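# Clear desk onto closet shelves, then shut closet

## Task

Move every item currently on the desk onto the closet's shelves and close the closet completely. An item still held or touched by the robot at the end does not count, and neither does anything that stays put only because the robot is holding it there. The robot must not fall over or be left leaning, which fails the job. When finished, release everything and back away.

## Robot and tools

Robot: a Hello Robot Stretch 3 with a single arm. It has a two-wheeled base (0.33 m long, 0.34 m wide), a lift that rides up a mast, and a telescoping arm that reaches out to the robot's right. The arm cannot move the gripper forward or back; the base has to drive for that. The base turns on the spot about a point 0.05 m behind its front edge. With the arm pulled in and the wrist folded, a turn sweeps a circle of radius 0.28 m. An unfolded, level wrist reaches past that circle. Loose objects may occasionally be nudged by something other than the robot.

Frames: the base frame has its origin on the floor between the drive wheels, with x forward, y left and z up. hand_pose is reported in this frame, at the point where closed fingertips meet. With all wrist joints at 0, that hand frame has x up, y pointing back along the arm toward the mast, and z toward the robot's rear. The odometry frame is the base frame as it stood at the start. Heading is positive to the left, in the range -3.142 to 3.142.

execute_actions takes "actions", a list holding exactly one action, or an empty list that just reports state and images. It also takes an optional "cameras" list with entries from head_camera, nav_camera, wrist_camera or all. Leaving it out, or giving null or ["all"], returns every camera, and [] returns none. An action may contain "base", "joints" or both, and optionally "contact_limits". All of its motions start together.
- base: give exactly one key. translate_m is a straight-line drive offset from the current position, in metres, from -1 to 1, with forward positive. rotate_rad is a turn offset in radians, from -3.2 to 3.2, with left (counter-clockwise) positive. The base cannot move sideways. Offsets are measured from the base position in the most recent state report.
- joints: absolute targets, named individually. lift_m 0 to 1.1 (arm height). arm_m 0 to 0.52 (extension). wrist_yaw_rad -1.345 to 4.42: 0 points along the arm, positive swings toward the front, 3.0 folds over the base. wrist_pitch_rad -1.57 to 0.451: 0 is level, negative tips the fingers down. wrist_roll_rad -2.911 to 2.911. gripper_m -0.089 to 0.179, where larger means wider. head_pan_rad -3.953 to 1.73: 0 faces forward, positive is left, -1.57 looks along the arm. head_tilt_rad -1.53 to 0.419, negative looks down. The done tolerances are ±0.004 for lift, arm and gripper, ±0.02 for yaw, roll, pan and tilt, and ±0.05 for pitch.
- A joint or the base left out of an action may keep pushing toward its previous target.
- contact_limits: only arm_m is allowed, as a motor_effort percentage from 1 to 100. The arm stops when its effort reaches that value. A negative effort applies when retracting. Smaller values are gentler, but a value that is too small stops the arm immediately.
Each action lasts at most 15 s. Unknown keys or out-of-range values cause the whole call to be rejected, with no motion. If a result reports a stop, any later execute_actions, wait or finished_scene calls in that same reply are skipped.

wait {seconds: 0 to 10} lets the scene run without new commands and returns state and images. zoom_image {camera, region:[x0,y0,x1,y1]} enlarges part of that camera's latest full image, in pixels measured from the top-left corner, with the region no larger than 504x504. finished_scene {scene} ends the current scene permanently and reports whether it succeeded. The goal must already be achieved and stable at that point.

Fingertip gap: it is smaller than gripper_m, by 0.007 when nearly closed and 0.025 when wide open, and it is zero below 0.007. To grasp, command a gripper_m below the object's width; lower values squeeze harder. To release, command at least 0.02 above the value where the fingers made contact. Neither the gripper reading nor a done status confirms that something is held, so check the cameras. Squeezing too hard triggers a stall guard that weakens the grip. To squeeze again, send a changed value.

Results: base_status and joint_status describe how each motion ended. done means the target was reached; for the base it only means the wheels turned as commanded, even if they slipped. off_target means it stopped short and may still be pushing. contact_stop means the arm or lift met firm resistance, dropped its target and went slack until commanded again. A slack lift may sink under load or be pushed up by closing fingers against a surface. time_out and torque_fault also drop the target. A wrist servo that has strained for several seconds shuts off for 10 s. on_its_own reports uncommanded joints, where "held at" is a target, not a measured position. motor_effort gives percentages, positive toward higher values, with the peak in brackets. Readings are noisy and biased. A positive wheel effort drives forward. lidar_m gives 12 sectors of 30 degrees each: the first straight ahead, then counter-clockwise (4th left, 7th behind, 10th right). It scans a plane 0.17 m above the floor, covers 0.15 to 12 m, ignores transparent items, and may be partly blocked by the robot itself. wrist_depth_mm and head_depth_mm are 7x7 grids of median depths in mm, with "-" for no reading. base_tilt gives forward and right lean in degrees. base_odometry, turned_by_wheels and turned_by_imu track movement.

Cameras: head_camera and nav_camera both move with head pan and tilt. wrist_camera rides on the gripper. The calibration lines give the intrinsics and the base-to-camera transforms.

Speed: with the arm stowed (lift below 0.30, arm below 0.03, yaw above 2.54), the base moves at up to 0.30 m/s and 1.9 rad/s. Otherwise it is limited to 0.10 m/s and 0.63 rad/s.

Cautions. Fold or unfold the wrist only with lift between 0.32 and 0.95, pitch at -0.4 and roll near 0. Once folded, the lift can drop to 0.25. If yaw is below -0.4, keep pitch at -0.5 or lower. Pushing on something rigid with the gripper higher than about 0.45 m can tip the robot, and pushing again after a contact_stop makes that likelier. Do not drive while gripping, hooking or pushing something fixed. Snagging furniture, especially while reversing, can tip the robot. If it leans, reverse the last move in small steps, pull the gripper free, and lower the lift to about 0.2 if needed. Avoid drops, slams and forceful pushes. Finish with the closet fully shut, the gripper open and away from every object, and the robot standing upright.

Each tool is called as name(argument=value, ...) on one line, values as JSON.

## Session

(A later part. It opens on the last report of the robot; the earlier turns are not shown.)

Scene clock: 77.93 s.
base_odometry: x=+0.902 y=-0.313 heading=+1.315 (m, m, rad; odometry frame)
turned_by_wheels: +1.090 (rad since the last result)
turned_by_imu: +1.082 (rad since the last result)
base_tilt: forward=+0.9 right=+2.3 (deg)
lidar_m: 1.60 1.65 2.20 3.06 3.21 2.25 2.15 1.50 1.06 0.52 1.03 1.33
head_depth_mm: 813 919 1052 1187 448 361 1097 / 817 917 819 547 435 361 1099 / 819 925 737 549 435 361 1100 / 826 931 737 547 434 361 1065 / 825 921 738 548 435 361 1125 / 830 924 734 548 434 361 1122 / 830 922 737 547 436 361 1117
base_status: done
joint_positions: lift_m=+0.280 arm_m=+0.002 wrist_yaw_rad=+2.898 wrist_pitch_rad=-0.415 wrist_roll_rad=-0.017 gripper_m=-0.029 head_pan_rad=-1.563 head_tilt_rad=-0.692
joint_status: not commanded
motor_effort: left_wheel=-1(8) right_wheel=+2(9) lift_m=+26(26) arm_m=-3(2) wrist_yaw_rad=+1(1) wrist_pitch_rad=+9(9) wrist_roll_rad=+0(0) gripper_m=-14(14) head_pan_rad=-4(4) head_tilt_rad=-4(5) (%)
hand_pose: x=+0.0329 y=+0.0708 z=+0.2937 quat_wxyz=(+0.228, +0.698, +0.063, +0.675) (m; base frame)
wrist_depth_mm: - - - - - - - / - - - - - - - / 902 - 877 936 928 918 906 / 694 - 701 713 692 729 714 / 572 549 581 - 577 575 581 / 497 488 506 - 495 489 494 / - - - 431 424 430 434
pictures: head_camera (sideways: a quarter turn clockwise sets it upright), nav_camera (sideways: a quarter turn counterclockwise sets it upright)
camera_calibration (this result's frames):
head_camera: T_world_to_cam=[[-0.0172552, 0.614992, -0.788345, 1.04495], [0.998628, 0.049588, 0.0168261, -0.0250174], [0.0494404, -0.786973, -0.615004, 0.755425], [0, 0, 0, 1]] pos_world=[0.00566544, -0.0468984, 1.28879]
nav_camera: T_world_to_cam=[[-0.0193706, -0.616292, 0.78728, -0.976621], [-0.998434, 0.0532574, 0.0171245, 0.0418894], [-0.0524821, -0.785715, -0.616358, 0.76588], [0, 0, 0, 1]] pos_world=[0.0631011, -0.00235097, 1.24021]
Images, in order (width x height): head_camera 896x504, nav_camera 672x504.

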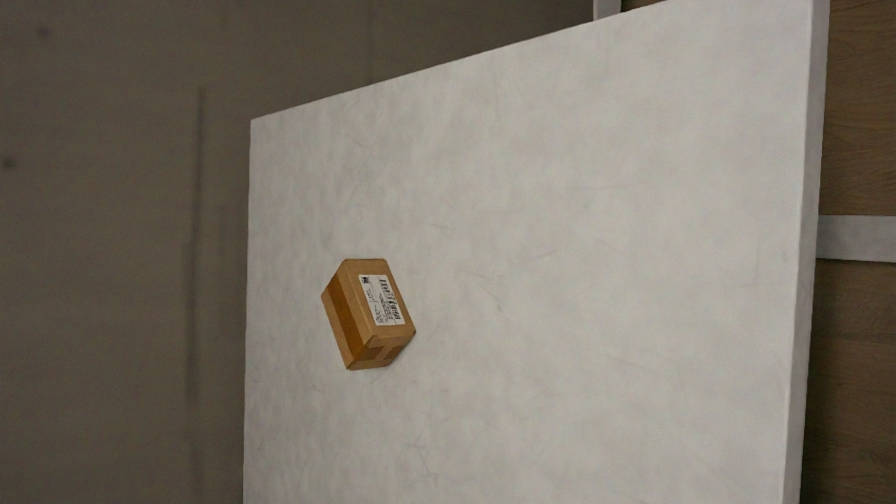

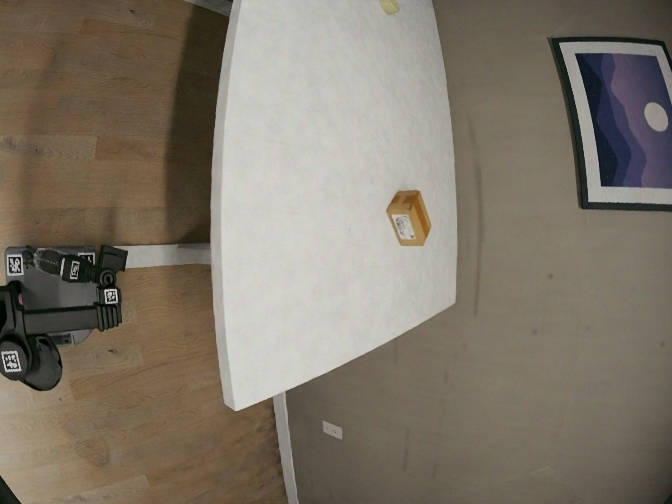

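execute_actions(actions=[{"base":{"rotate_rad":1.57}}], cameras=[])

execute_actions(actions=[{"base":{"translate_m":0.25}}], cameras=[])

execute_actions(actions=[{"base":{"rotate_rad":-1.57}}], cameras=[])

execute_actions(actions=[{"base":{"translate_m":0.12},"joints":{"lift_m":0.9,"gripper_m":0.17}}], cameras=[])

execute_actions(actions=[{"joints":{"wrist_yaw_rad":0.0}}], cameras=[])

execute_actions(actions=[{"joints":{"wrist_pitch_rad":0.0,"arm_m":0.25,"lift_m":0.9}}], cameras=["wrist_camera"])

Scene clock: 80.73 s.
base_odometry: x=+0.902 y=-0.313 heading=+2.883 (m, m, rad; odometry frame)
turned_by_wheels: +1.568 (rad since the last result)
turned_by_imu: +0.962 (rad since the last result)
base_tilt: forward=+0.8 right=+2.4 (deg)
lidar_m: 2.11 3.00 3.10 2.28 2.10 1.71 1.13 0.56 1.05 1.32 1.64 1.66
head_depth_mm: 1099 1098 723 540 431 367 1165 / 1231 1094 724 541 432 1305 1154 / 1400 1102 722 542 473 1357 1168 / 1594 1095 722 562 1642 1366 1172 / 1568 1102 723 1823 1633 1360 1161 / 1474 1097 846 1979 1641 1356 1160 / 1395 1190 1727 1903 1637 1366 1163
base_status: rotate_rad off_target (by the wheels' count: +1.5678 of +1.5700)
joint_positions: lift_m=+0.280 arm_m=+0.002 wrist_yaw_rad=+2.900 wrist_pitch_rad=-0.417 wrist_roll_rad=-0.017 gripper_m=-0.029 head_pan_rad=-1.567 head_tilt_rad=-0.701
joint_status: not commanded
on_its_own: left_wheel is at rest, and its effort (-54) is outside its rest range (-18 to +18); right_wheel is at rest, and its effort (+22) is outside its rest range (-18 to +18)
motor_effort: left_wheel=-54(81) right_wheel=+22(80) lift_m=+37(39) arm_m=+0(3) wrist_yaw_rad=+0(4) wrist_pitch_rad=+10(12) wrist_roll_rad=+0(0) gripper_m=-12(13) head_pan_rad=-2(4) head_tilt_rad=+1(4) (%)
hand_pose: x=+0.0326 y=+0.0709 z=+0.2929 quat_wxyz=(+0.229, +0.698, +0.064, +0.675) (m; base frame)
wrist_depth_mm: - - - - - - - / - - - - - - - / 884 - 904 911 888 910 907 / 682 - 690 719 710 718 705 / 571 563 585 - 576 564 576 / 487 486 - - 490 494 490 / - - - 427 422 427 430
pictures: none
No camera images: the call's "cameras" was empty. Leave "cameras" out to get every camera's image.

Scene clock: 83.33 s.
base_odometry: x=+0.660 y=-0.249 heading=+2.883 (m, m, rad; odometry frame)
turned_by_wheels: +0.000 (rad since the last result)
turned_by_imu: +0.001 (rad since the last result)
base_tilt: forward=+0.8 right=+2.3 (deg)
lidar_m: 1.93 2.80 2.89 2.44 2.26 2.03 1.34 0.77 1.26 1.35 1.50 1.52
head_depth_mm: 1322 1097 727 606 1647 1352 1160 / 1467 1095 722 1919 1632 1361 1153 / 1593 1092 801 1922 1643 1348 1161 / 1508 1093 1878 2000 1628 1363 1166 / 1417 1178 1822 1982 1646 1372 1157 / 1347 1443 1676 1873 1633 1358 1167 / 1268 1412 1568 1766 1638 1356 1167
base_status: done
joint_positions: lift_m=+0.280 arm_m=+0.002 wrist_yaw_rad=+2.900 wrist_pitch_rad=-0.417 wrist_roll_rad=-0.017 gripper_m=-0.029 head_pan_rad=-1.567 head_tilt_rad=-0.701
joint_status: not commanded
motor_effort: left_wheel=+0(39) right_wheel=+1(20) lift_m=+37(36) arm_m=+0(0) wrist_yaw_rad=+0(1) wrist_pitch_rad=+10(10) wrist_roll_rad=+1(1) gripper_m=-13(13) head_pan_rad=-2(2) head_tilt_rad=+0(1) (%)
hand_pose: x=+0.0326 y=+0.0709 z=+0.2929 quat_wxyz=(+0.229, +0.698, +0.064, +0.675) (m; base frame)
wrist_depth_mm: - - - - - - - / - - - - - - - / 871 - 911 888 888 900 938 / 717 - 699 714 715 697 719 / 576 562 577 - 584 578 596 / 485 487 - - 492 490 486 / - - - 430 424 427 430
pictures: none
No camera images: the call's "cameras" was empty. Leave "cameras" out to get every camera's image.

Scene clock: 85.53 s.
base_odometry: x=+0.660 y=-0.249 heading=+1.313 (m, m, rad; odometry frame)
turned_by_wheels: -1.570 (rad since the last result)
turned_by_imu: -1.558 (rad since the last result)
base_tilt: forward=+0.8 right=+2.3 (deg)
lidar_m: 1.35 1.49 1.52 1.94 2.81 2.89 2.44 2.25 2.02 1.34 0.77 1.25
head_depth_mm: 1513 1780 2132 2039 1640 1361 1158 / 1410 1651 1895 2070 1636 1361 1161 / 1311 1483 1728 1937 1628 1363 1164 / 1231 1385 1586 1857 1636 1370 1169 / 1160 1304 1442 585 1632 1371 1135 / 1088 1211 722 561 1650 1293 1156 / 1032 1105 726 541 1507 1361 1159
base_status: done
joint_positions: lift_m=+0.280 arm_m=+0.002 wrist_yaw_rad=+2.900 wrist_pitch_rad=-0.417 wrist_roll_rad=-0.017 gripper_m=-0.029 head_pan_rad=-1.567 head_tilt_rad=-0.701
joint_status: not commanded
motor_effort: left_wheel=+4(12) right_wheel=-2(5) lift_m=+36(36) arm_m=+0(1) wrist_yaw_rad=+1(1) wrist_pitch_rad=+10(10) wrist_roll_rad=+0(1) gripper_m=-12(14) head_pan_rad=-3(2) head_tilt_rad=+0(0) (%)
hand_pose: x=+0.0326 y=+0.0709 z=+0.2929 quat_wxyz=(+0.229, +0.698, +0.064, +0.675) (m; base frame)
wrist_depth_mm: - - - - - - - / - - - - - - - / 875 - 898 887 894 893 922 / 685 - 696 706 717 698 710 / 585 561 571 - 572 592 584 / 491 492 - - 493 487 488 / - - - 434 426 428 430
pictures: none
No camera images: the call's "cameras" was empty. Leave "cameras" out to get every camera's image.

Scene clock: 92.00 s.
base_odometry: x=+0.691 y=-0.133 heading=+1.313 (m, m, rad; odometry frame)
turned_by_wheels: +0.000 (rad since the last result)
turned_by_imu: -0.001 (rad since the last result)
base_tilt: forward=+0.8 right=+2.5 (deg)
lidar_m: 1.24 1.39 1.42 1.81 2.88 2.96 2.54 2.35 1.91 1.26 0.72 1.18
head_depth_mm: 1425 1667 1972 2055 1682 - 1108 / 1326 1524 1795 1982 1651 - 1123 / 1227 1404 1629 583 1627 - - / 1152 1308 1418 542 1634 - 1107 / 1082 1210 723 542 1544 1261 1129 / 1020 1100 723 541 994 1324 1163 / 959 1032 690 541 459 1364 1165
base_status: done
joint_positions: lift_m=+0.900 arm_m=+0.002 wrist_yaw_rad=+2.900 wrist_pitch_rad=-0.417 wrist_roll_rad=-0.017 gripper_m=+0.170 head_pan_rad=-1.567 head_tilt_rad=-0.701
joint_status: all done
motor_effort: left_wheel=+3(12) right_wheel=-2(5) lift_m=+44(45) arm_m=+0(0) wrist_yaw_rad=+0(0) wrist_pitch_rad=+10(10) wrist_roll_rad=+1(0) gripper_m=+0(85) head_pan_rad=-2(2) head_tilt_rad=+1(0) (%)
hand_pose: x=+0.0326 y=+0.0709 z=+0.9125 quat_wxyz=(+0.229, +0.698, +0.064, +0.675) (m; base frame)
wrist_depth_mm: - - - - - - - / - - - - - - - / - - - - - - - / - - - - - - - / - - - - - - - / - - - - - - - / - - - - - - -
pictures: none
No camera images: the call's "cameras" was empty. Leave "cameras" out to get every camera's image.

Scene clock: 94.43 s.
base_odometry: x=+0.691 y=-0.133 heading=+1.313 (m, m, rad; odometry frame)
turned_by_wheels: +0.000 (rad since the last result)
turned_by_imu: +0.000 (rad since the last result)
base_tilt: forward=+0.9 right=+2.5 (deg)
lidar_m: 1.24 1.39 1.42 1.81 2.88 2.96 2.54 2.35 1.90 1.26 0.72 1.18
head_depth_mm: 1436 1666 1967 2064 1697 - - / 1332 1518 1791 1983 1694 - - / 1234 1404 1619 584 1768 - - / 1152 1311 1405 539 1638 1332 1155 / 1087 1214 723 540 1501 1292 1152 / 1018 1104 722 542 1007 1318 1163 / 966 1026 691 541 458 1363 1158
base_status: not commanded
joint_positions: lift_m=+0.900 arm_m=+0.002 wrist_yaw_rad=+0.003 wrist_pitch_rad=-0.421 wrist_roll_rad=-0.019 gripper_m=+0.170 head_pan_rad=-1.567 head_tilt_rad=-0.701
joint_status: all done
motor_effort: left_wheel=+4(5) right_wheel=-3(3) lift_m=+44(44) arm_m=+0(0) wrist_yaw_rad=-2(12) wrist_pitch_rad=+12(17) wrist_roll_rad=+2(2) gripper_m=+1(2) head_pan_rad=-2(2) head_tilt_rad=+0(1) (%)
hand_pose: x=-0.0209 y=-0.3711 z=+0.9116 quat_wxyz=(+0.698, +0.150, -0.684, -0.146) (m; base frame)
wrist_depth_mm: 355 404 405 - - - - / 246 249 250 251 - - - / 177 178 188 208 - - - / 149 163 - - - - - / 901 - - - - - - / 956 - - - - - - / - - - - - - -
pictures: none
No camera images: the call's "cameras" was empty. Leave "cameras" out to get every camera's image.

Scene clock: 101.70 s.
base_odometry: x=+0.691 y=-0.133 heading=+1.313 (m, m, rad; odometry frame)
turned_by_wheels: +0.000 (rad since the last result)
turned_by_imu: -0.418 (rad since the last result)
base_tilt: forward=+0.8 right=+2.4 (deg)
lidar_m: 1.27 1.31 1.45 1.49 2.04 2.82 2.96 2.41 2.30 1.77 1.28 0.76
head_depth_mm: 1952 2162 2372 - 1614 1370 1167 / 2067 2334 2455 - 1651 1366 1163 / 2170 2418 - - 1631 1371 1162 / 1901 2115 2394 2072 1643 1369 1163 / 1646 1826 2022 2056 1645 1361 1158 / 1450 1574 1746 1900 1631 1366 1161 / 1292 1405 1526 1606 1634 1361 1128
base_status: not commanded
joint_positions: lift_m=+0.900 arm_m=+0.250 wrist_yaw_rad=+0.076 wrist_pitch_rad=-0.020 wrist_roll_rad=-0.020 gripper_m=+0.170 head_pan_rad=-1.568 head_tilt_rad=-0.697
joint_status: all done
on_its_own: wrist_yaw_rad is held at +0.075, not at your +0.000, by its stall guard, which is not easing now
motor_effort: left_wheel=+1(45) right_wheel=+1(81) lift_m=+37(51) arm_m=+0(14) wrist_yaw_rad=-1(49) wrist_pitch_rad=+12(100) wrist_roll_rad=+2(74) gripper_m=+1(5) head_pan_rad=-1(2) head_tilt_rad=-1(4) (%)
hand_pose: x=-0.0022 y=-0.6499 z=+1.0094 quat_wxyz=(+0.714, +0.034, -0.699, +0.020) (m; base frame)
wrist_depth_mm: 760 919 - - - - - / 765 903 - - - - - / 769 924 - - - - - / 788 934 - - - - - / 816 - - - - - - / 762 - - - - - - / 869 - - - - - -
pictures: wrist_camera
camera_calibration (this result's frames):
wrist_camera: T_world_to_cam=[[-0.993507, -0.102258, 0.0498681, -0.115334], [-0.0707249, 0.211784, -0.974754, 1.14996], [0.0891149, -0.971952, -0.217641, -0.243128], [0, 0, 0, 1]] pos_world=[-0.0115877, -0.491646, 1.07377]
Images, in order (width x height): wrist_camera 644x364.

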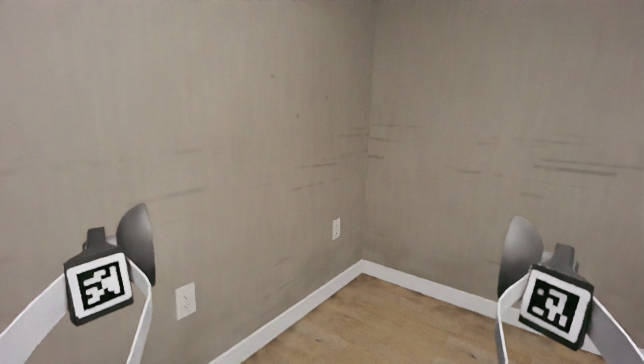

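execute_actions(actions=[{"joints":{"arm_m":0.0,"lift_m":1.0,"wrist_yaw_rad":0.0}}], cameras=[])

execute_actions(actions=[{"base":{"rotate_rad":1.02}}], cameras=["nav_camera","wrist_camera"])

Scene clock: 104.87 s.
base_odometry: x=+0.691 y=-0.133 heading=+1.313 (m, m, rad; odometry frame)
turned_by_wheels: +0.000 (rad since the last result)
turned_by_imu: +0.000 (rad since the last result)
base_tilt: forward=+0.7 right=+2.3 (deg)
lidar_m: 1.27 1.31 1.45 1.49 2.05 2.82 2.95 2.41 2.30 1.77 1.28 0.76
head_depth_mm: 1944 2138 2358 2228 - - 1146 / 2043 2319 2471 - - - 1140 / 2151 2444 2651 - - - 1137 / 1892 2132 2409 2098 1620 1364 1164 / 1622 1815 2007 2069 1647 1356 1167 / 1444 1584 1752 1897 1633 1351 1164 / 1297 1395 1515 1611 1647 1364 1136
base_status: not commanded
joint_positions: lift_m=+1.000 arm_m=+0.002 wrist_yaw_rad=+0.001 wrist_pitch_rad=-0.020 wrist_roll_rad=-0.020 gripper_m=+0.170 head_pan_rad=-1.568 head_tilt_rad=-0.697
joint_status: all done
joint sent to its limit — the command would take arm_m past its lower limit, so that joint was sent only as far as its limit.
motor_effort: left_wheel=+1(1) right_wheel=+1(1) lift_m=+44(48) arm_m=-3(2) wrist_yaw_rad=+0(4) wrist_pitch_rad=+12(11) wrist_roll_rad=+2(2) gripper_m=+1(1) head_pan_rad=-1(1) head_tilt_rad=-1(1) (%)
hand_pose: x=-0.0211 y=-0.4031 z=+1.1092 quat_wxyz=(+0.714, +0.008, -0.700, -0.007) (m; base frame)
wrist_depth_mm: 852 - - - - - - / 843 - - - - - - / 899 - - - - - - / 894 - - - - - - / 918 - - - - - - / 895 - - - - - - / - - - - - - -
pictures: none
No camera images: the call's "cameras" was empty. Leave "cameras" out to get every camera's image.

Scene clock: 107.43 s.
base_odometry: x=+0.691 y=-0.133 heading=+2.333 (m, m, rad; odometry frame)
turned_by_wheels: +1.020 (rad since the last result)
turned_by_imu: +1.015 (rad since the last result)
base_tilt: forward=+0.8 right=+2.4 (deg)
lidar_m: 1.44 1.49 2.00 2.83 2.95 2.42 2.30 1.83 1.29 0.76 1.26 1.30
head_depth_mm: 1004 1093 790 585 - - 1141 / 1006 1079 808 - - - 1137 / 1006 1084 757 - - - 1128 / 1016 1090 765 554 1617 1361 1162 / 1017 1092 766 544 1647 1374 1162 / 1015 1091 728 544 1643 1368 1163 / 1026 1098 728 544 1643 1358 1160
base_status: done
joint_positions: lift_m=+1.000 arm_m=+0.002 wrist_yaw_rad=+0.001 wrist_pitch_rad=-0.020 wrist_roll_rad=-0.020 gripper_m=+0.170 head_pan_rad=-1.568 head_tilt_rad=-0.697
joint_status: not commanded
motor_effort: left_wheel=-2(6) right_wheel=+2(6) lift_m=+44(44) arm_m=-3(3) wrist_yaw_rad=-1(1) wrist_pitch_rad=+12(12) wrist_roll_rad=+2(2) gripper_m=+1(0) head_pan_rad=-2(1) head_tilt_rad=-1(1) (%)
hand_pose: x=-0.0211 y=-0.4030 z=+1.1092 quat_wxyz=(+0.714, +0.008, -0.700, -0.007) (m; base frame)
wrist_depth_mm: 896 879 896 860 886 874 871 / 912 922 941 940 880 903 921 / 945 974 958 895 955 927 966 / 932 - 970 957 970 - 996 / 558 629 589 556 611 - - / 430 408 426 424 433 439 - / 306 326 328 332 335 339 327
pictures: nav_camera (sideways: a quarter turn counterclockwise sets it upright), wrist_camera
camera_calibration (this result's frames):
nav_camera: T_world_to_cam=[[-0.0222478, -0.620715, 0.783721, -0.971964], [-0.998173, 0.0578397, 0.0174741, 0.0414328], [-0.0561766, -0.7819, -0.620868, 0.771769], [0, 0, 0, 1]] pos_world=[0.0630884, -0.00226323, 1.24019]
wrist_camera: T_world_to_cam=[[-0.998358, -0.0281824, 0.0498683, -0.084179], [-0.0547994, 0.216452, -0.974754, 1.19577], [0.0166768, -0.975886, -0.217641, 0.0171159], [0, 0, 0, 1]] pos_world=[-0.0187987, -0.244496, 1.17351]
Images, in order (width x height): nav_camera 672x504, wrist_camera 644x364.

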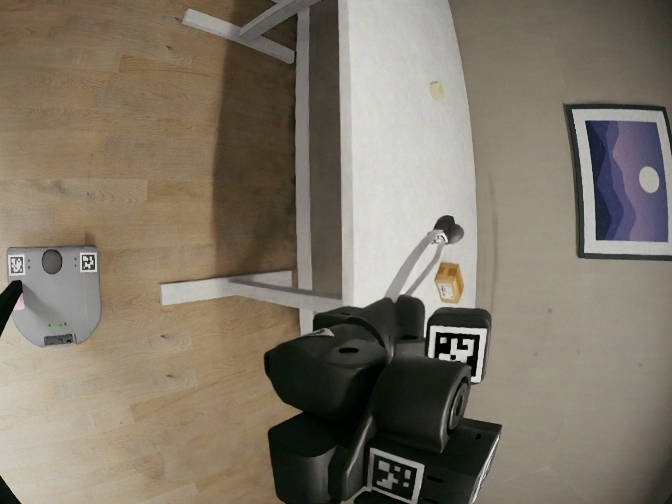

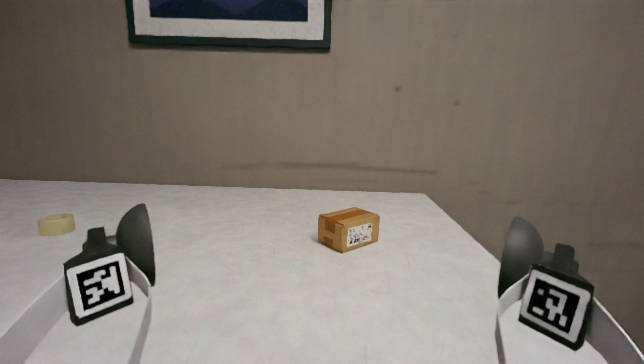

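execute_actions(actions=[{"base":{"translate_m":-0.045},"joints":{"arm_m":0.25}}], cameras=[])

execute_actions(actions=[{"joints":{"lift_m":0.89}}], cameras=["wrist_camera"])

Scene clock: 110.63 s.
base_odometry: x=+0.722 y=-0.166 heading=+2.332 (m, m, rad; odometry frame)
turned_by_wheels: +0.000 (rad since the last result)
turned_by_imu: +0.000 (rad since the last result)
base_tilt: forward=+0.9 right=+2.4 (deg)
lidar_m: 1.49 1.54 2.06 2.82 2.95 2.37 2.26 1.83 1.29 0.76 1.27 1.34
head_depth_mm: 1009 - 663 543 1588 1370 1153 / 1007 - - 542 1645 1358 1168 / 1013 - - 542 1511 1326 1145 / 1019 1098 729 543 1650 1369 1162 / 1023 1096 730 542 1657 1366 1168 / 1024 1096 728 543 1646 1368 1170 / 1025 1096 726 541 1646 1371 1158
base_status: done
joint_positions: lift_m=+1.000 arm_m=+0.250 wrist_yaw_rad=+0.001 wrist_pitch_rad=-0.020 wrist_roll_rad=-0.020 gripper_m=+0.170 head_pan_rad=-1.568 head_tilt_rad=-0.697
joint_status: all done
motor_effort: left_wheel=-2(6) right_wheel=+2(4) lift_m=+44(44) arm_m=+2(1) wrist_yaw_rad=-1(1) wrist_pitch_rad=+11(11) wrist_roll_rad=+2(2) gripper_m=+0(1) head_pan_rad=-1(1) head_tilt_rad=-1(2) (%)
hand_pose: x=-0.0212 y=-0.6504 z=+1.1092 quat_wxyz=(+0.714, +0.008, -0.700, -0.007) (m; base frame)
wrist_depth_mm: 680 675 694 683 665 679 662 / 696 683 701 690 691 691 689 / 717 720 713 699 714 709 708 / 744 749 761 719 746 730 738 / 570 627 602 586 605 751 756 / 428 403 428 334 428 450 792 / 310 321 323 304 335 335 818
pictures: none
No camera images: the call's "cameras" was empty. Leave "cameras" out to get every camera's image.

Scene clock: 112.47 s.
base_odometry: x=+0.722 y=-0.166 heading=+2.332 (m, m, rad; odometry frame)
turned_by_wheels: +0.000 (rad since the last result)
turned_by_imu: +0.000 (rad since the last result)
base_tilt: forward=+0.9 right=+2.4 (deg)
lidar_m: 1.49 1.53 2.06 2.82 2.93 2.37 2.25 1.83 1.29 0.76 1.27 1.34
head_depth_mm: 1004 1117 855 - 1597 1369 1162 / 1006 1078 804 - 1652 1364 1169 / 1009 1081 768 - 1503 1333 1136 / 1017 1089 729 541 1637 1356 1163 / 1021 1097 728 543 1646 1361 1160 / 1018 1100 727 543 1632 1364 1162 / 1021 1103 732 542 1639 1368 1163
base_status: not commanded
joint_positions: lift_m=+0.890 arm_m=+0.250 wrist_yaw_rad=+0.001 wrist_pitch_rad=-0.020 wrist_roll_rad=-0.020 gripper_m=+0.170 head_pan_rad=-1.568 head_tilt_rad=-0.697
joint_status: all done
motor_effort: left_wheel=-2(2) right_wheel=+2(2) lift_m=+26(35) arm_m=+2(2) wrist_yaw_rad=+0(1) wrist_pitch_rad=+11(12) wrist_roll_rad=+2(2) gripper_m=+0(0) head_pan_rad=-1(1) head_tilt_rad=-1(1) (%)
hand_pose: x=-0.0212 y=-0.6504 z=+0.9999 quat_wxyz=(+0.714, +0.008, -0.700, -0.007) (m; base frame)
wrist_depth_mm: 691 676 655 669 658 676 654 / 708 708 697 710 693 697 684 / 730 712 709 703 688 720 728 / 472 491 505 297 534 729 739 / 290 315 300 273 310 352 749 / 219 206 213 217 221 221 229 / 157 164 167 168 170 171 166
pictures: wrist_camera
camera_calibration (this result's frames):
wrist_camera: T_world_to_cam=[[-0.998362, -0.0280478, 0.0498683, -0.0856457], [-0.0547703, 0.216459, -0.974754, 1.14276], [0.0165452, -0.975889, -0.217641, -0.248078], [0, 0, 0, 1]] pos_world=[-0.0188118, -0.491859, 1.06419]
Images, in order (width x height): wrist_camera 644x364.

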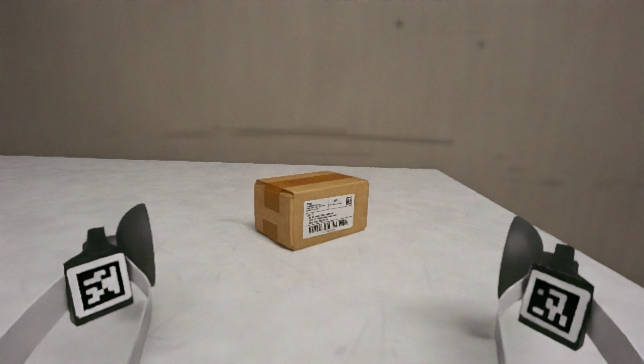

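execute_actions(actions=[{"joints":{"arm_m":0.41}}], cameras=[])

execute_actions(actions=[{"joints":{"gripper_m":0.04}}], cameras=[])

execute_actions(actions=[{"joints":{"lift_m":0.94,"arm_m":0.0}}], cameras=["wrist_camera"])

Scene clock: 115.03 s.
base_odometry: x=+0.722 y=-0.166 heading=+2.332 (m, m, rad; odometry frame)
turned_by_wheels: +0.000 (rad since the last result)
turned_by_imu: +0.000 (rad since the last result)
base_tilt: forward=+0.7 right=+2.3 (deg)
lidar_m: 1.49 1.54 2.06 2.82 2.94 2.37 2.26 1.83 1.29 0.76 1.26 1.34
head_depth_mm: 1005 1124 1224 - 1621 1365 1164 / 1008 1100 - 542 1654 1370 1158 / 1018 1102 - 543 1516 1322 1143 / 1021 1091 710 542 1657 1361 1164 / 1024 1093 732 544 1647 1370 1161 / 1022 1092 729 543 1642 1366 1165 / 1025 1103 729 542 1649 1358 1153
base_status: not commanded
joint_positions: lift_m=+0.890 arm_m=+0.410 wrist_yaw_rad=+0.001 wrist_pitch_rad=-0.020 wrist_roll_rad=-0.020 gripper_m=+0.170 head_pan_rad=-1.568 head_tilt_rad=-0.697
joint_status: all done
motor_effort: left_wheel=-2(2) right_wheel=+2(2) lift_m=+26(26) arm_m=+2(6) wrist_yaw_rad=-1(1) wrist_pitch_rad=+11(12) wrist_roll_rad=+2(2) gripper_m=+0(0) head_pan_rad=-1(1) head_tilt_rad=-2(1) (%)
hand_pose: x=-0.0212 y=-0.8104 z=+0.9999 quat_wxyz=(+0.714, +0.008, -0.700, -0.007) (m; base frame)
wrist_depth_mm: 531 529 525 523 516 522 525 / 547 549 552 536 551 536 535 / 570 564 572 568 559 570 557 / 468 488 506 528 587 578 589 / 290 317 296 171 308 345 589 / 219 140 119 130 207 221 240 / 157 158 109 131 161 170 166
pictures: none
No camera images: the call's "cameras" was empty. Leave "cameras" out to get every camera's image.

Scene clock: 116.83 s.
base_odometry: x=+0.722 y=-0.166 heading=+2.332 (m, m, rad; odometry frame)
turned_by_wheels: +0.000 (rad since the last result)
turned_by_imu: +0.000 (rad since the last result)
base_tilt: forward=+0.8 right=+2.3 (deg)
lidar_m: 1.49 1.53 2.07 2.82 2.93 2.37 2.26 1.83 1.29 0.76 1.26 1.34
head_depth_mm: 1007 1127 1226 - 1633 1366 1163 / 1013 1102 - 544 1634 1358 1161 / 1019 1101 - 544 1510 1326 1151 / 1015 1090 727 543 1643 1351 1161 / 1023 1090 727 544 1656 1368 1163 / 1025 1097 725 543 1632 1359 1161 / 1027 1095 726 542 1639 1360 1163
base_status: not commanded
joint_positions: lift_m=+0.890 arm_m=+0.410 wrist_yaw_rad=+0.001 wrist_pitch_rad=-0.020 wrist_roll_rad=-0.020 gripper_m=+0.041 head_pan_rad=-1.568 head_tilt_rad=-0.697
joint_status: all done
motor_effort: left_wheel=-1(2) right_wheel=+2(2) lift_m=+26(26) arm_m=+2(2) wrist_yaw_rad=-1(1) wrist_pitch_rad=+12(12) wrist_roll_rad=+2(2) gripper_m=-16(90) head_pan_rad=-1(1) head_tilt_rad=-1(2) (%)
hand_pose: x=-0.0213 y=-0.8104 z=+0.9999 quat_wxyz=(+0.714, +0.008, -0.700, -0.007) (m; base frame)
wrist_depth_mm: 535 534 525 525 522 522 528 / 553 554 536 551 560 539 530 / 569 570 570 562 558 552 545 / 476 486 494 508 567 563 577 / 289 295 320 171 190 318 602 / 209 210 137 129 134 223 226 / 163 165 158 128 162 172 173
pictures: none
No camera images: the call's "cameras" was empty. Leave "cameras" out to get every camera's image.

Scene clock: 121.03 s.
base_odometry: x=+0.722 y=-0.166 heading=+2.332 (m, m, rad; odometry frame)
turned_by_wheels: +0.000 (rad since the last result)
turned_by_imu: +0.000 (rad since the last result)
base_tilt: forward=+0.9 right=+2.4 (deg)
lidar_m: 1.49 1.53 2.05 2.82 2.94 2.38 2.26 1.83 1.29 0.76 1.26 1.35
head_depth_mm: 1012 1119 731 542 - - - / 1014 1079 731 515 1685 - - / 1016 1079 727 416 - - - / 1016 1091 726 524 1635 1358 1159 / 1014 1090 725 544 1641 1371 1165 / 1022 1099 726 543 1655 1375 1164 / 1025 1102 729 543 1636 1362 1157
base_status: not commanded
joint_positions: lift_m=+0.940 arm_m=+0.002 wrist_yaw_rad=+0.001 wrist_pitch_rad=-0.029 wrist_roll_rad=-0.020 gripper_m=+0.041 head_pan_rad=-1.568 head_tilt_rad=-0.697
joint_status: all done
joint sent to its limit — the command would take arm_m past its lower limit, so that joint was sent only as far as its limit.
motor_effort: left_wheel=-1(1) right_wheel=+3(2) lift_m=+45(48) arm_m=-3(1) wrist_yaw_rad=+0(0) wrist_pitch_rad=+17(17) wrist_roll_rad=+2(2) gripper_m=-16(15) head_pan_rad=-1(1) head_tilt_rad=-1(2) (%)
hand_pose: x=-0.0213 y=-0.4028 z=+1.0469 quat_wxyz=(+0.714, +0.011, -0.700, -0.010) (m; base frame)
wrist_depth_mm: 907 949 882 888 917 889 888 / 925 913 934 945 902 893 896 / 953 959 926 939 942 946 915 / 657 677 709 703 856 - - / 407 416 459 172 481 - - / 297 302 137 127 133 315 - / 233 234 220 128 228 243 247
pictures: wrist_camera
camera_calibration (this result's frames):
wrist_camera: T_world_to_cam=[[-0.99837, -0.0281822, 0.0496225, -0.0809206], [-0.0547076, 0.225215, -0.972772, 1.13641], [0.0162392, -0.973901, -0.22639, 0.0137648], [0, 0, 0, 1]] pos_world=[-0.018842, -0.244812, 1.1126]
Images, in order (width x height): wrist_camera 644x364.

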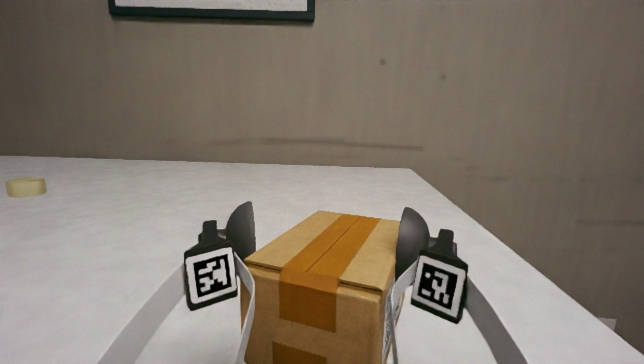

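execute_actions(actions=[{"joints":{"wrist_pitch_rad":-0.4,"wrist_yaw_rad":2.9,"lift_m":0.9}}], cameras=[])

execute_actions(actions=[{"base":{"rotate_rad":1.95},"joints":{"lift_m":0.29,"head_tilt_rad":-0.4}}], cameras=[])

execute_actions(actions=[{"base":{"translate_m":1.0}}], cameras=[])

execute_actions(actions=[{"base":{"translate_m":1.0}}], cameras=[])

execute_actions(actions=[{"base":{"translate_m":0.58}}], cameras=[])

execute_actions(actions=[{"base":{"rotate_rad":1.19}}], cameras=["head_camera","nav_camera"])

Scene clock: 123.70 s.
base_odometry: x=+0.722 y=-0.166 heading=+2.332 (m, m, rad; odometry frame)
turned_by_wheels: +0.000 (rad since the last result)
turned_by_imu: +0.000 (rad since the last result)
base_tilt: forward=+0.8 right=+2.4 (deg)
lidar_m: 1.49 1.53 2.06 2.82 2.95 2.37 2.26 1.83 1.29 0.76 1.27 1.34
head_depth_mm: 1008 1108 731 542 1642 - 1103 / 1011 1080 729 542 1645 - 1110 / 1016 1088 727 543 1511 - - / 1020 1093 726 542 1646 - 1111 / 1019 1092 729 542 1639 1439 1140 / 1026 1096 729 542 1655 1364 1159 / 1021 1096 726 543 1634 1371 1164
base_status: not commanded
joint_positions: lift_m=+0.900 arm_m=+0.002 wrist_yaw_rad=+2.897 wrist_pitch_rad=-0.423 wrist_roll_rad=-0.020 gripper_m=+0.041 head_pan_rad=-1.568 head_tilt_rad=-0.697
joint_status: all done
motor_effort: left_wheel=-2(2) right_wheel=+3(4) lift_m=+27(39) arm_m=-2(2) wrist_yaw_rad=+3(11) wrist_pitch_rad=+13(16) wrist_roll_rad=+2(2) gripper_m=-12(15) head_pan_rad=-1(1) head_tilt_rad=-1(1) (%)
hand_pose: x=+0.0329 y=+0.0698 z=+0.9118 quat_wxyz=(+0.231, +0.697, +0.066, +0.675) (m; base frame)
wrist_depth_mm: - - - - - - - / - - - - - - - / - - - 151 - - - / - - - 147 - - - / - - - 143 - - - / - - 144 140 137 - - / - - - - - - -
pictures: none
No camera images: the call's "cameras" was empty. Leave "cameras" out to get every camera's image.

Scene clock: 130.07 s.
base_odometry: x=+0.722 y=-0.166 heading=-2.001 (m, m, rad; odometry frame)
turned_by_wheels: +1.950 (rad since the last result)
turned_by_imu: +1.939 (rad since the last result)
base_tilt: forward=+0.8 right=+2.3 (deg)
lidar_m: 2.83 2.51 2.26 2.19 1.37 0.76 1.24 1.35 1.49 1.50 1.83 2.82
head_depth_mm: 1211 1286 1374 1474 1576 1678 1369 / 1247 1354 1441 1543 1669 1717 1372 / 1313 1400 1509 1638 1779 1711 1368 / 1375 1481 1594 1724 1892 1717 1373 / 1441 1562 1683 1843 2022 1711 1360 / 1523 1644 1799 1951 2110 1686 1367 / 1612 1737 1909 2078 2203 1693 1349
base_status: done
joint_positions: lift_m=+0.290 arm_m=+0.002 wrist_yaw_rad=+2.898 wrist_pitch_rad=-0.425 wrist_roll_rad=-0.020 gripper_m=+0.041 head_pan_rad=-1.568 head_tilt_rad=-0.408
joint_status: all done
motor_effort: left_wheel=-1(6) right_wheel=+3(6) lift_m=+27(30) arm_m=-2(2) wrist_yaw_rad=+2(3) wrist_pitch_rad=+14(14) wrist_roll_rad=+2(2) gripper_m=-13(13) head_pan_rad=-1(1) head_tilt_rad=+5(25) (%)
hand_pose: x=+0.0328 y=+0.0697 z=+0.3015 quat_wxyz=(+0.232, +0.697, +0.066, +0.675) (m; base frame)
wrist_depth_mm: - - - - - - - / - - - - - - - / 886 - 902 151 863 925 902 / 719 - 711 146 691 723 709 / 580 565 366 143 546 599 592 / 497 494 - 139 137 504 504 / 457 - - 435 432 440 435
pictures: none
No camera images: the call's "cameras" was empty. Leave "cameras" out to get every camera's image.

Scene clock: 135.07 s.
base_odometry: x=+0.304 y=-1.075 heading=-2.001 (m, m, rad; odometry frame)
turned_by_wheels: +0.000 (rad since the last result)
turned_by_imu: -0.001 (rad since the last result)
base_tilt: forward=+0.9 right=+2.4 (deg)
lidar_m: 1.93 2.15 1.93 1.93 2.35 2.18 1.70 2.03 1.83 1.85 2.08 1.88
head_depth_mm: 1503 1603 1718 1844 1969 1724 1374 / 1568 1671 1798 1915 2072 1712 1377 / 1633 1732 1870 2002 2161 1724 1372 / 1686 1802 1989 2131 2215 1716 1366 / 1768 1909 2084 2258 2278 1719 1364 / 1861 2013 2183 2424 2283 1701 1370 / 1969 2125 2335 2560 2274 1696 1359
base_status: done
joint_positions: lift_m=+0.290 arm_m=+0.002 wrist_yaw_rad=+2.898 wrist_pitch_rad=-0.425 wrist_roll_rad=-0.020 gripper_m=+0.041 head_pan_rad=-1.568 head_tilt_rad=-0.408
joint_status: not commanded
motor_effort: left_wheel=-2(6) right_wheel=+3(8) lift_m=+28(27) arm_m=-2(2) wrist_yaw_rad=+2(2) wrist_pitch_rad=+14(14) wrist_roll_rad=+2(2) gripper_m=-11(12) head_pan_rad=-1(1) head_tilt_rad=+4(5) (%)
hand_pose: x=+0.0326 y=+0.0697 z=+0.3014 quat_wxyz=(+0.232, +0.697, +0.067, +0.675) (m; base frame)
wrist_depth_mm: - - - - - - - / - - - - - - - / 913 - 899 150 875 894 950 / 699 - 718 147 676 705 719 / 586 563 360 143 553 587 581 / 489 495 - 140 138 500 502 / 456 - - 430 433 435 437
pictures: none
No camera images: the call's "cameras" was empty. Leave "cameras" out to get every camera's image.

Scene clock: 140.07 s.
base_odometry: x=-0.113 y=-1.983 heading=-2.001 (m, m, rad; odometry frame)
turned_by_wheels: +0.000 (rad since the last result)
turned_by_imu: -0.001 (rad since the last result)
base_tilt: forward=+0.8 right=+2.4 (deg)
lidar_m: 0.98 1.11 1.60 1.60 1.94 3.13 2.70 2.42 2.18 1.61 1.03 0.98
head_depth_mm: 1773 1914 2014 2170 2258 1719 1370 / 1844 1969 2106 2298 2302 1707 1377 / 1930 2062 2186 2399 2290 1731 1381 / 2009 2168 2322 2541 2271 1724 1360 / 2099 2238 2456 2608 2075 1711 1366 / 1326 1391 1494 1583 1701 1661 1367 / 1165 1214 1276 1345 1421 1485 1359
base_status: done
joint_positions: lift_m=+0.290 arm_m=+0.002 wrist_yaw_rad=+2.898 wrist_pitch_rad=-0.425 wrist_roll_rad=-0.020 gripper_m=+0.041 head_pan_rad=-1.568 head_tilt_rad=-0.408
joint_status: not commanded
motor_effort: left_wheel=-1(5) right_wheel=+3(6) lift_m=+27(27) arm_m=-2(2) wrist_yaw_rad=+2(1) wrist_pitch_rad=+14(14) wrist_roll_rad=+2(2) gripper_m=-12(13) head_pan_rad=-1(1) head_tilt_rad=+4(4) (%)
hand_pose: x=+0.0326 y=+0.0697 z=+0.3014 quat_wxyz=(+0.232, +0.697, +0.067, +0.675) (m; base frame)
wrist_depth_mm: - - - - - - - / - - - - - - - / 916 - 919 151 866 912 897 / 709 - 713 147 680 717 720 / 580 573 372 143 557 596 589 / 493 492 - 139 138 498 501 / 457 - - 431 433 436 437
pictures: none
No camera images: the call's "cameras" was empty. Leave "cameras" out to get every camera's image.

Scene clock: 143.63 s.
base_odometry: x=-0.355 y=-2.511 heading=-2.001 (m, m, rad; odometry frame)
turned_by_wheels: +0.000 (rad since the last result)
turned_by_imu: -0.001 (rad since the last result)
base_tilt: forward=+0.9 right=+2.4 (deg)
lidar_m: 0.56 0.47 1.41 1.41 1.71 3.26 3.28 2.63 2.36 0.68 0.48 0.44
head_depth_mm: 1926 2065 2184 2379 2336 1725 1365 / 1383 2082 2272 2455 2302 1729 1366 / 1018 1123 1261 1420 1650 1667 1372 / 779 842 919 1008 1105 1240 1287 / 635 675 722 776 835 911 996 / 546 589 629 675 734 793 868 / 518 545 570 600 631 665 705
base_status: done
joint_positions: lift_m=+0.290 arm_m=+0.002 wrist_yaw_rad=+2.898 wrist_pitch_rad=-0.425 wrist_roll_rad=-0.020 gripper_m=+0.041 head_pan_rad=-1.568 head_tilt_rad=-0.408
joint_status: not commanded
motor_effort: left_wheel=-2(5) right_wheel=+2(8) lift_m=+27(27) arm_m=-2(2) wrist_yaw_rad=+2(2) wrist_pitch_rad=+15(15) wrist_roll_rad=+2(2) gripper_m=-12(12) head_pan_rad=-1(1) head_tilt_rad=+5(5) (%)
hand_pose: x=+0.0326 y=+0.0697 z=+0.3014 quat_wxyz=(+0.232, +0.697, +0.067, +0.675) (m; base frame)
wrist_depth_mm: - - - - - - - / - - - - - - - / 877 - 890 151 852 930 496 / 716 - 689 146 689 734 483 / 581 570 372 143 543 584 467 / 491 501 - 139 138 498 468 / 456 - - 435 439 433 436
pictures: none
No camera images: the call's "cameras" was empty. Leave "cameras" out to get every camera's image.

Scene clock: 145.60 s.
base_odometry: x=-0.355 y=-2.511 heading=-0.811 (m, m, rad; odometry frame)
turned_by_wheels: +1.190 (rad since the last result)
turned_by_imu: +1.181 (rad since the last result)
base_tilt: forward=+0.8 right=+2.3 (deg)
lidar_m: 1.41 1.44 1.91 3.30 3.31 2.48 2.37 0.64 0.45 0.44 0.48 0.47
head_depth_mm: 331 352 376 408 452 492 549 / 906 967 1037 711 475 500 552 / 911 962 1048 885 1045 1068 1004 / 911 965 1059 878 1037 1103 1029 / 912 964 1052 879 1038 1098 1033 / 919 962 1050 872 1037 1101 1251 / 920 968 1044 872 1005 1055 1023
base_status: done
joint_positions: lift_m=+0.290 arm_m=+0.002 wrist_yaw_rad=+2.898 wrist_pitch_rad=-0.425 wrist_roll_rad=-0.020 gripper_m=+0.041 head_pan_rad=-1.568 head_tilt_rad=-0.408
joint_status: not commanded
motor_effort: left_wheel=-2(9) right_wheel=+2(7) lift_m=+28(28) arm_m=-2(2) wrist_yaw_rad=+2(2) wrist_pitch_rad=+14(14) wrist_roll_rad=+2(2) gripper_m=-11(12) head_pan_rad=-1(1) head_tilt_rad=+5(4) (%)
hand_pose: x=+0.0326 y=+0.0697 z=+0.3014 quat_wxyz=(+0.232, +0.697, +0.067, +0.675) (m; base frame)
wrist_depth_mm: - - - - - - - / - - - - - - - / 878 - 915 151 875 891 925 / 695 - 706 148 680 695 719 / 583 571 365 143 558 590 595 / 489 500 - 139 138 500 502 / 453 - - 429 427 430 441
pictures: head_camera (sideways: a quarter turn clockwise sets it upright), nav_camera (sideways: a quarter turn counterclockwise sets it upright)
camera_calibration (this result's frames):
head_camera: T_world_to_cam=[[-0.0136659, 0.369785, -0.929017, 1.22839], [0.998841, 0.0479283, 0.00438429, -0.00882481], [0.0461474, -0.92788, -0.370012, 0.436676], [0, 0, 0, 1]] pos_world=[0.00545023, -0.0486349, 1.30281]
nav_camera: T_world_to_cam=[[-0.0229648, -0.37117, 0.928281, -1.16049], [-0.99818, 0.0603074, -0.00058034, 0.0649346], [-0.0557668, -0.926604, -0.37188, 0.4478], [0, 0, 0, 1]] pos_world=[0.0631383, -0.0197209, 1.24382]
Images, in order (width x height): head_camera 896x504, nav_camera 672x504.

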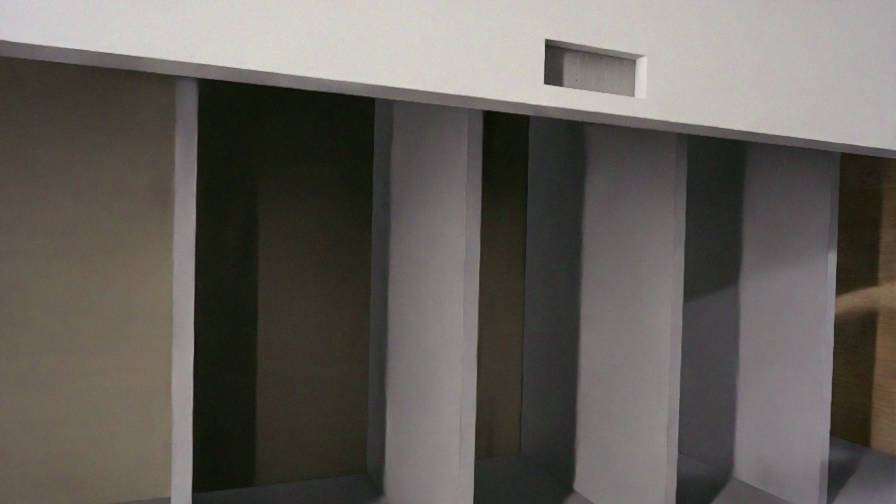

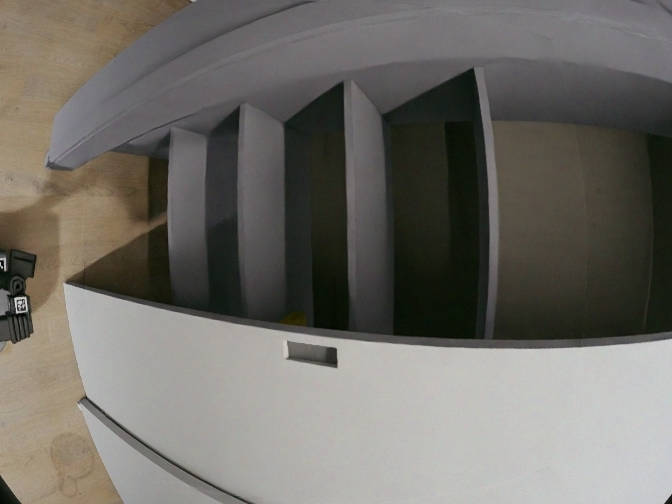

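execute_actions(actions=[{"base":{"translate_m":0.15},"joints":{"lift_m":0.72}}], cameras=[])

execute_actions(actions=[{"joints":{"wrist_yaw_rad":0.0}}], cameras=[])

execute_actions(actions=[{"joints":{"wrist_pitch_rad":0.0,"arm_m":0.52}}], cameras=[])

execute_actions(actions=[{"joints":{"lift_m":0.6}}], cameras=["wrist_camera"])

Scene clock: 150.43 s.
base_odometry: x=-0.252 y=-2.619 heading=-0.812 (m, m, rad; odometry frame)
turned_by_wheels: +0.000 (rad since the last result)
turned_by_imu: -0.001 (rad since the last result)
base_tilt: forward=+0.8 right=+2.3 (deg)
lidar_m: 1.26 1.29 1.70 3.65 3.30 2.64 1.66 0.63 0.49 1.10 0.39 0.48
head_depth_mm: 894 954 1039 830 1018 1071 1040 / 898 958 1042 823 1052 1062 1039 / 903 959 1042 888 1046 1070 1039 / 907 953 1049 886 1037 1068 1031 / 906 952 1050 876 1038 1061 1029 / 898 917 1018 873 969 987 968 / 674 648 698 447 453 459 465
base_status: done
joint_positions: lift_m=+0.720 arm_m=+0.002 wrist_yaw_rad=+2.898 wrist_pitch_rad=-0.426 wrist_roll_rad=-0.020 gripper_m=+0.041 head_pan_rad=-1.568 head_tilt_rad=-0.408
joint_status: all done
motor_effort: left_wheel=-2(7) right_wheel=+3(8) lift_m=+45(48) arm_m=-2(2) wrist_yaw_rad=+1(2) wrist_pitch_rad=+15(15) wrist_roll_rad=+2(3) gripper_m=-11(11) head_pan_rad=-1(1) head_tilt_rad=+5(4) (%)
hand_pose: x=+0.0326 y=+0.0696 z=+0.7306 quat_wxyz=(+0.232, +0.697, +0.067, +0.675) (m; base frame)
wrist_depth_mm: - - - - - - - / - - - - - - - / - - - 150 - - - / - - - 147 - - - / - - - 143 - - - / - - 144 139 137 - - / 830 889 865 885 866 877 836
pictures: none
No camera images: the call's "cameras" was empty. Leave "cameras" out to get every camera's image.

Scene clock: 153.13 s.
base_odometry: x=-0.252 y=-2.619 heading=-0.812 (m, m, rad; odometry frame)
turned_by_wheels: +0.000 (rad since the last result)
turned_by_imu: +0.000 (rad since the last result)
base_tilt: forward=+0.8 right=+2.4 (deg)
lidar_m: 1.26 1.29 1.70 3.67 3.32 2.64 1.67 0.63 0.49 1.09 0.38 0.48
head_depth_mm: 896 953 1043 827 1020 1071 1039 / 900 953 1043 819 1046 1068 1038 / 901 960 1047 885 1045 1067 972 / 901 953 1055 886 1042 1064 1000 / 909 957 1050 877 1039 1061 1025 / 906 917 1021 870 966 984 967 / 675 647 696 447 454 459 465
base_status: not commanded
joint_positions: lift_m=+0.720 arm_m=+0.002 wrist_yaw_rad=+0.003 wrist_pitch_rad=-0.430 wrist_roll_rad=-0.020 gripper_m=+0.041 head_pan_rad=-1.568 head_tilt_rad=-0.408
joint_status: all done
motor_effort: left_wheel=-2(3) right_wheel=+3(3) lift_m=+44(45) arm_m=-1(2) wrist_yaw_rad=-1(9) wrist_pitch_rad=+17(21) wrist_roll_rad=+2(2) gripper_m=-12(12) head_pan_rad=-1(1) head_tilt_rad=+4(5) (%)
hand_pose: x=-0.0209 y=-0.3700 z=+0.7296 quat_wxyz=(+0.698, +0.154, -0.683, -0.149) (m; base frame)
wrist_depth_mm: 356 497 660 667 689 607 625 / 366 450 486 488 454 467 464 / 368 514 875 151 855 896 881 / 250 514 709 147 711 767 741 / 251 526 621 143 601 635 261 / 253 334 142 139 137 - 268 / 253 333 823 835 882 353 301
pictures: none
No camera images: the call's "cameras" was empty. Leave "cameras" out to get every camera's image.

Scene clock: 158.10 s.
base_odometry: x=-0.252 y=-2.619 heading=-0.812 (m, m, rad; odometry frame)
turned_by_wheels: +0.000 (rad since the last result)
turned_by_imu: +0.000 (rad since the last result)
base_tilt: forward=+0.8 right=+2.4 (deg)
lidar_m: 1.26 1.28 1.70 3.67 3.33 2.64 1.66 0.63 0.49 1.09 0.38 0.48
head_depth_mm: 896 954 1043 827 1022 974 1019 / 899 956 1039 819 1127 1063 1036 / 904 962 1049 884 - 1066 1032 / 902 952 1044 880 1040 1064 1031 / 910 952 1049 876 1037 1058 1025 / 897 915 1014 872 966 987 965 / 677 651 700 448 453 459 465
base_status: not commanded
joint_positions: lift_m=+0.720 arm_m=+0.520 wrist_yaw_rad=+0.001 wrist_pitch_rad=-0.034 wrist_roll_rad=-0.020 gripper_m=+0.041 head_pan_rad=-1.568 head_tilt_rad=-0.408
joint_status: all done
motor_effort: left_wheel=-2(2) right_wheel=+3(3) lift_m=+45(45) arm_m=+2(1) wrist_yaw_rad=-1(2) wrist_pitch_rad=+20(21) wrist_roll_rad=+2(2) gripper_m=-13(13) head_pan_rad=-1(1) head_tilt_rad=+4(4) (%)
hand_pose: x=-0.0211 y=-0.9200 z=+0.8255 quat_wxyz=(+0.714, +0.013, -0.700, -0.012) (m; base frame)
wrist_depth_mm: 305 307 305 305 308 302 303 / 320 316 315 315 315 317 311 / 327 331 329 151 322 327 324 / 341 340 344 147 333 333 334 / 349 350 345 142 344 350 349 / 319 322 142 139 137 347 346 / 254 254 256 260 260 265 271
pictures: none
No camera images: the call's "cameras" was empty. Leave "cameras" out to get every camera's image.

Scene clock: 160.10 s.
base_odometry: x=-0.252 y=-2.619 heading=-0.811 (m, m, rad; odometry frame)
turned_by_wheels: +0.000 (rad since the last result)
turned_by_imu: +0.000 (rad since the last result)
base_tilt: forward=+0.8 right=+2.3 (deg)
lidar_m: 1.26 1.29 1.71 3.67 3.33 2.64 1.67 0.63 0.49 1.09 0.38 0.48
head_depth_mm: 896 953 1042 831 1020 1073 1030 / 900 955 1043 823 1104 1067 1255 / 903 959 1050 885 1047 1128 1032 / 904 957 1049 885 1039 1064 1027 / 909 956 1049 876 1035 1067 1030 / 900 916 1017 872 965 989 969 / 676 647 699 448 454 459 465
base_status: not commanded
joint_positions: lift_m=+0.644 arm_m=+0.520 wrist_yaw_rad=+0.001 wrist_pitch_rad=+0.003 wrist_roll_rad=-0.018 gripper_m=+0.041 head_pan_rad=-1.568 head_tilt_rad=-0.408
joint_status: lift_m contact_stop (moved -0.075 of -0.120)
on_its_own: lift_m is slack since a contact_stop, until your next command for it (your +0.600 is given up)
motor_effort: left_wheel=+1(8) right_wheel=-1(5) lift_m=+35(43) arm_m=+0(2) wrist_yaw_rad=+0(1) wrist_pitch_rad=-1(20) wrist_roll_rad=+1(2) gripper_m=-13(12) head_pan_rad=-1(1) head_tilt_rad=+5(4) (%)
hand_pose: x=-0.0213 y=-0.9211 z=+0.7598 quat_wxyz=(+0.714, -0.001, -0.701, +0.001) (m; base frame)
wrist_depth_mm: 312 308 310 308 310 308 308 / 318 317 319 319 318 315 314 / 325 326 326 157 328 328 326 / 341 339 338 150 338 334 333 / 300 302 309 144 273 328 339 / 210 214 142 138 137 227 227 / 163 165 165 167 170 172 173
pictures: wrist_camera
camera_calibration (this result's frames):
wrist_camera: T_world_to_cam=[[-0.998502, -0.0264979, 0.047876, -0.0784303], [-0.0521207, 0.194116, -0.979593, 0.950453], [0.0166636, -0.980621, -0.195207, -0.585923], [0, 0, 0, 1]] pos_world=[-0.0190109, -0.761145, 0.820435]
Images, in order (width x height): wrist_camera 644x364.

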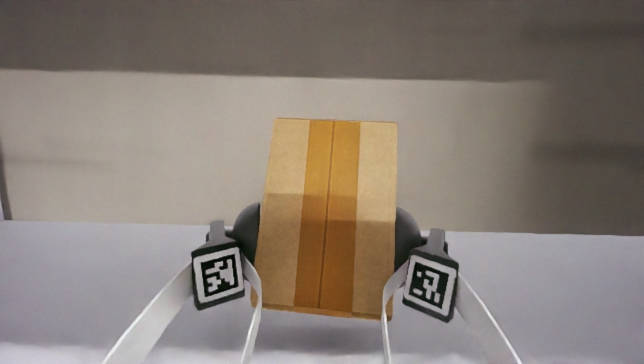

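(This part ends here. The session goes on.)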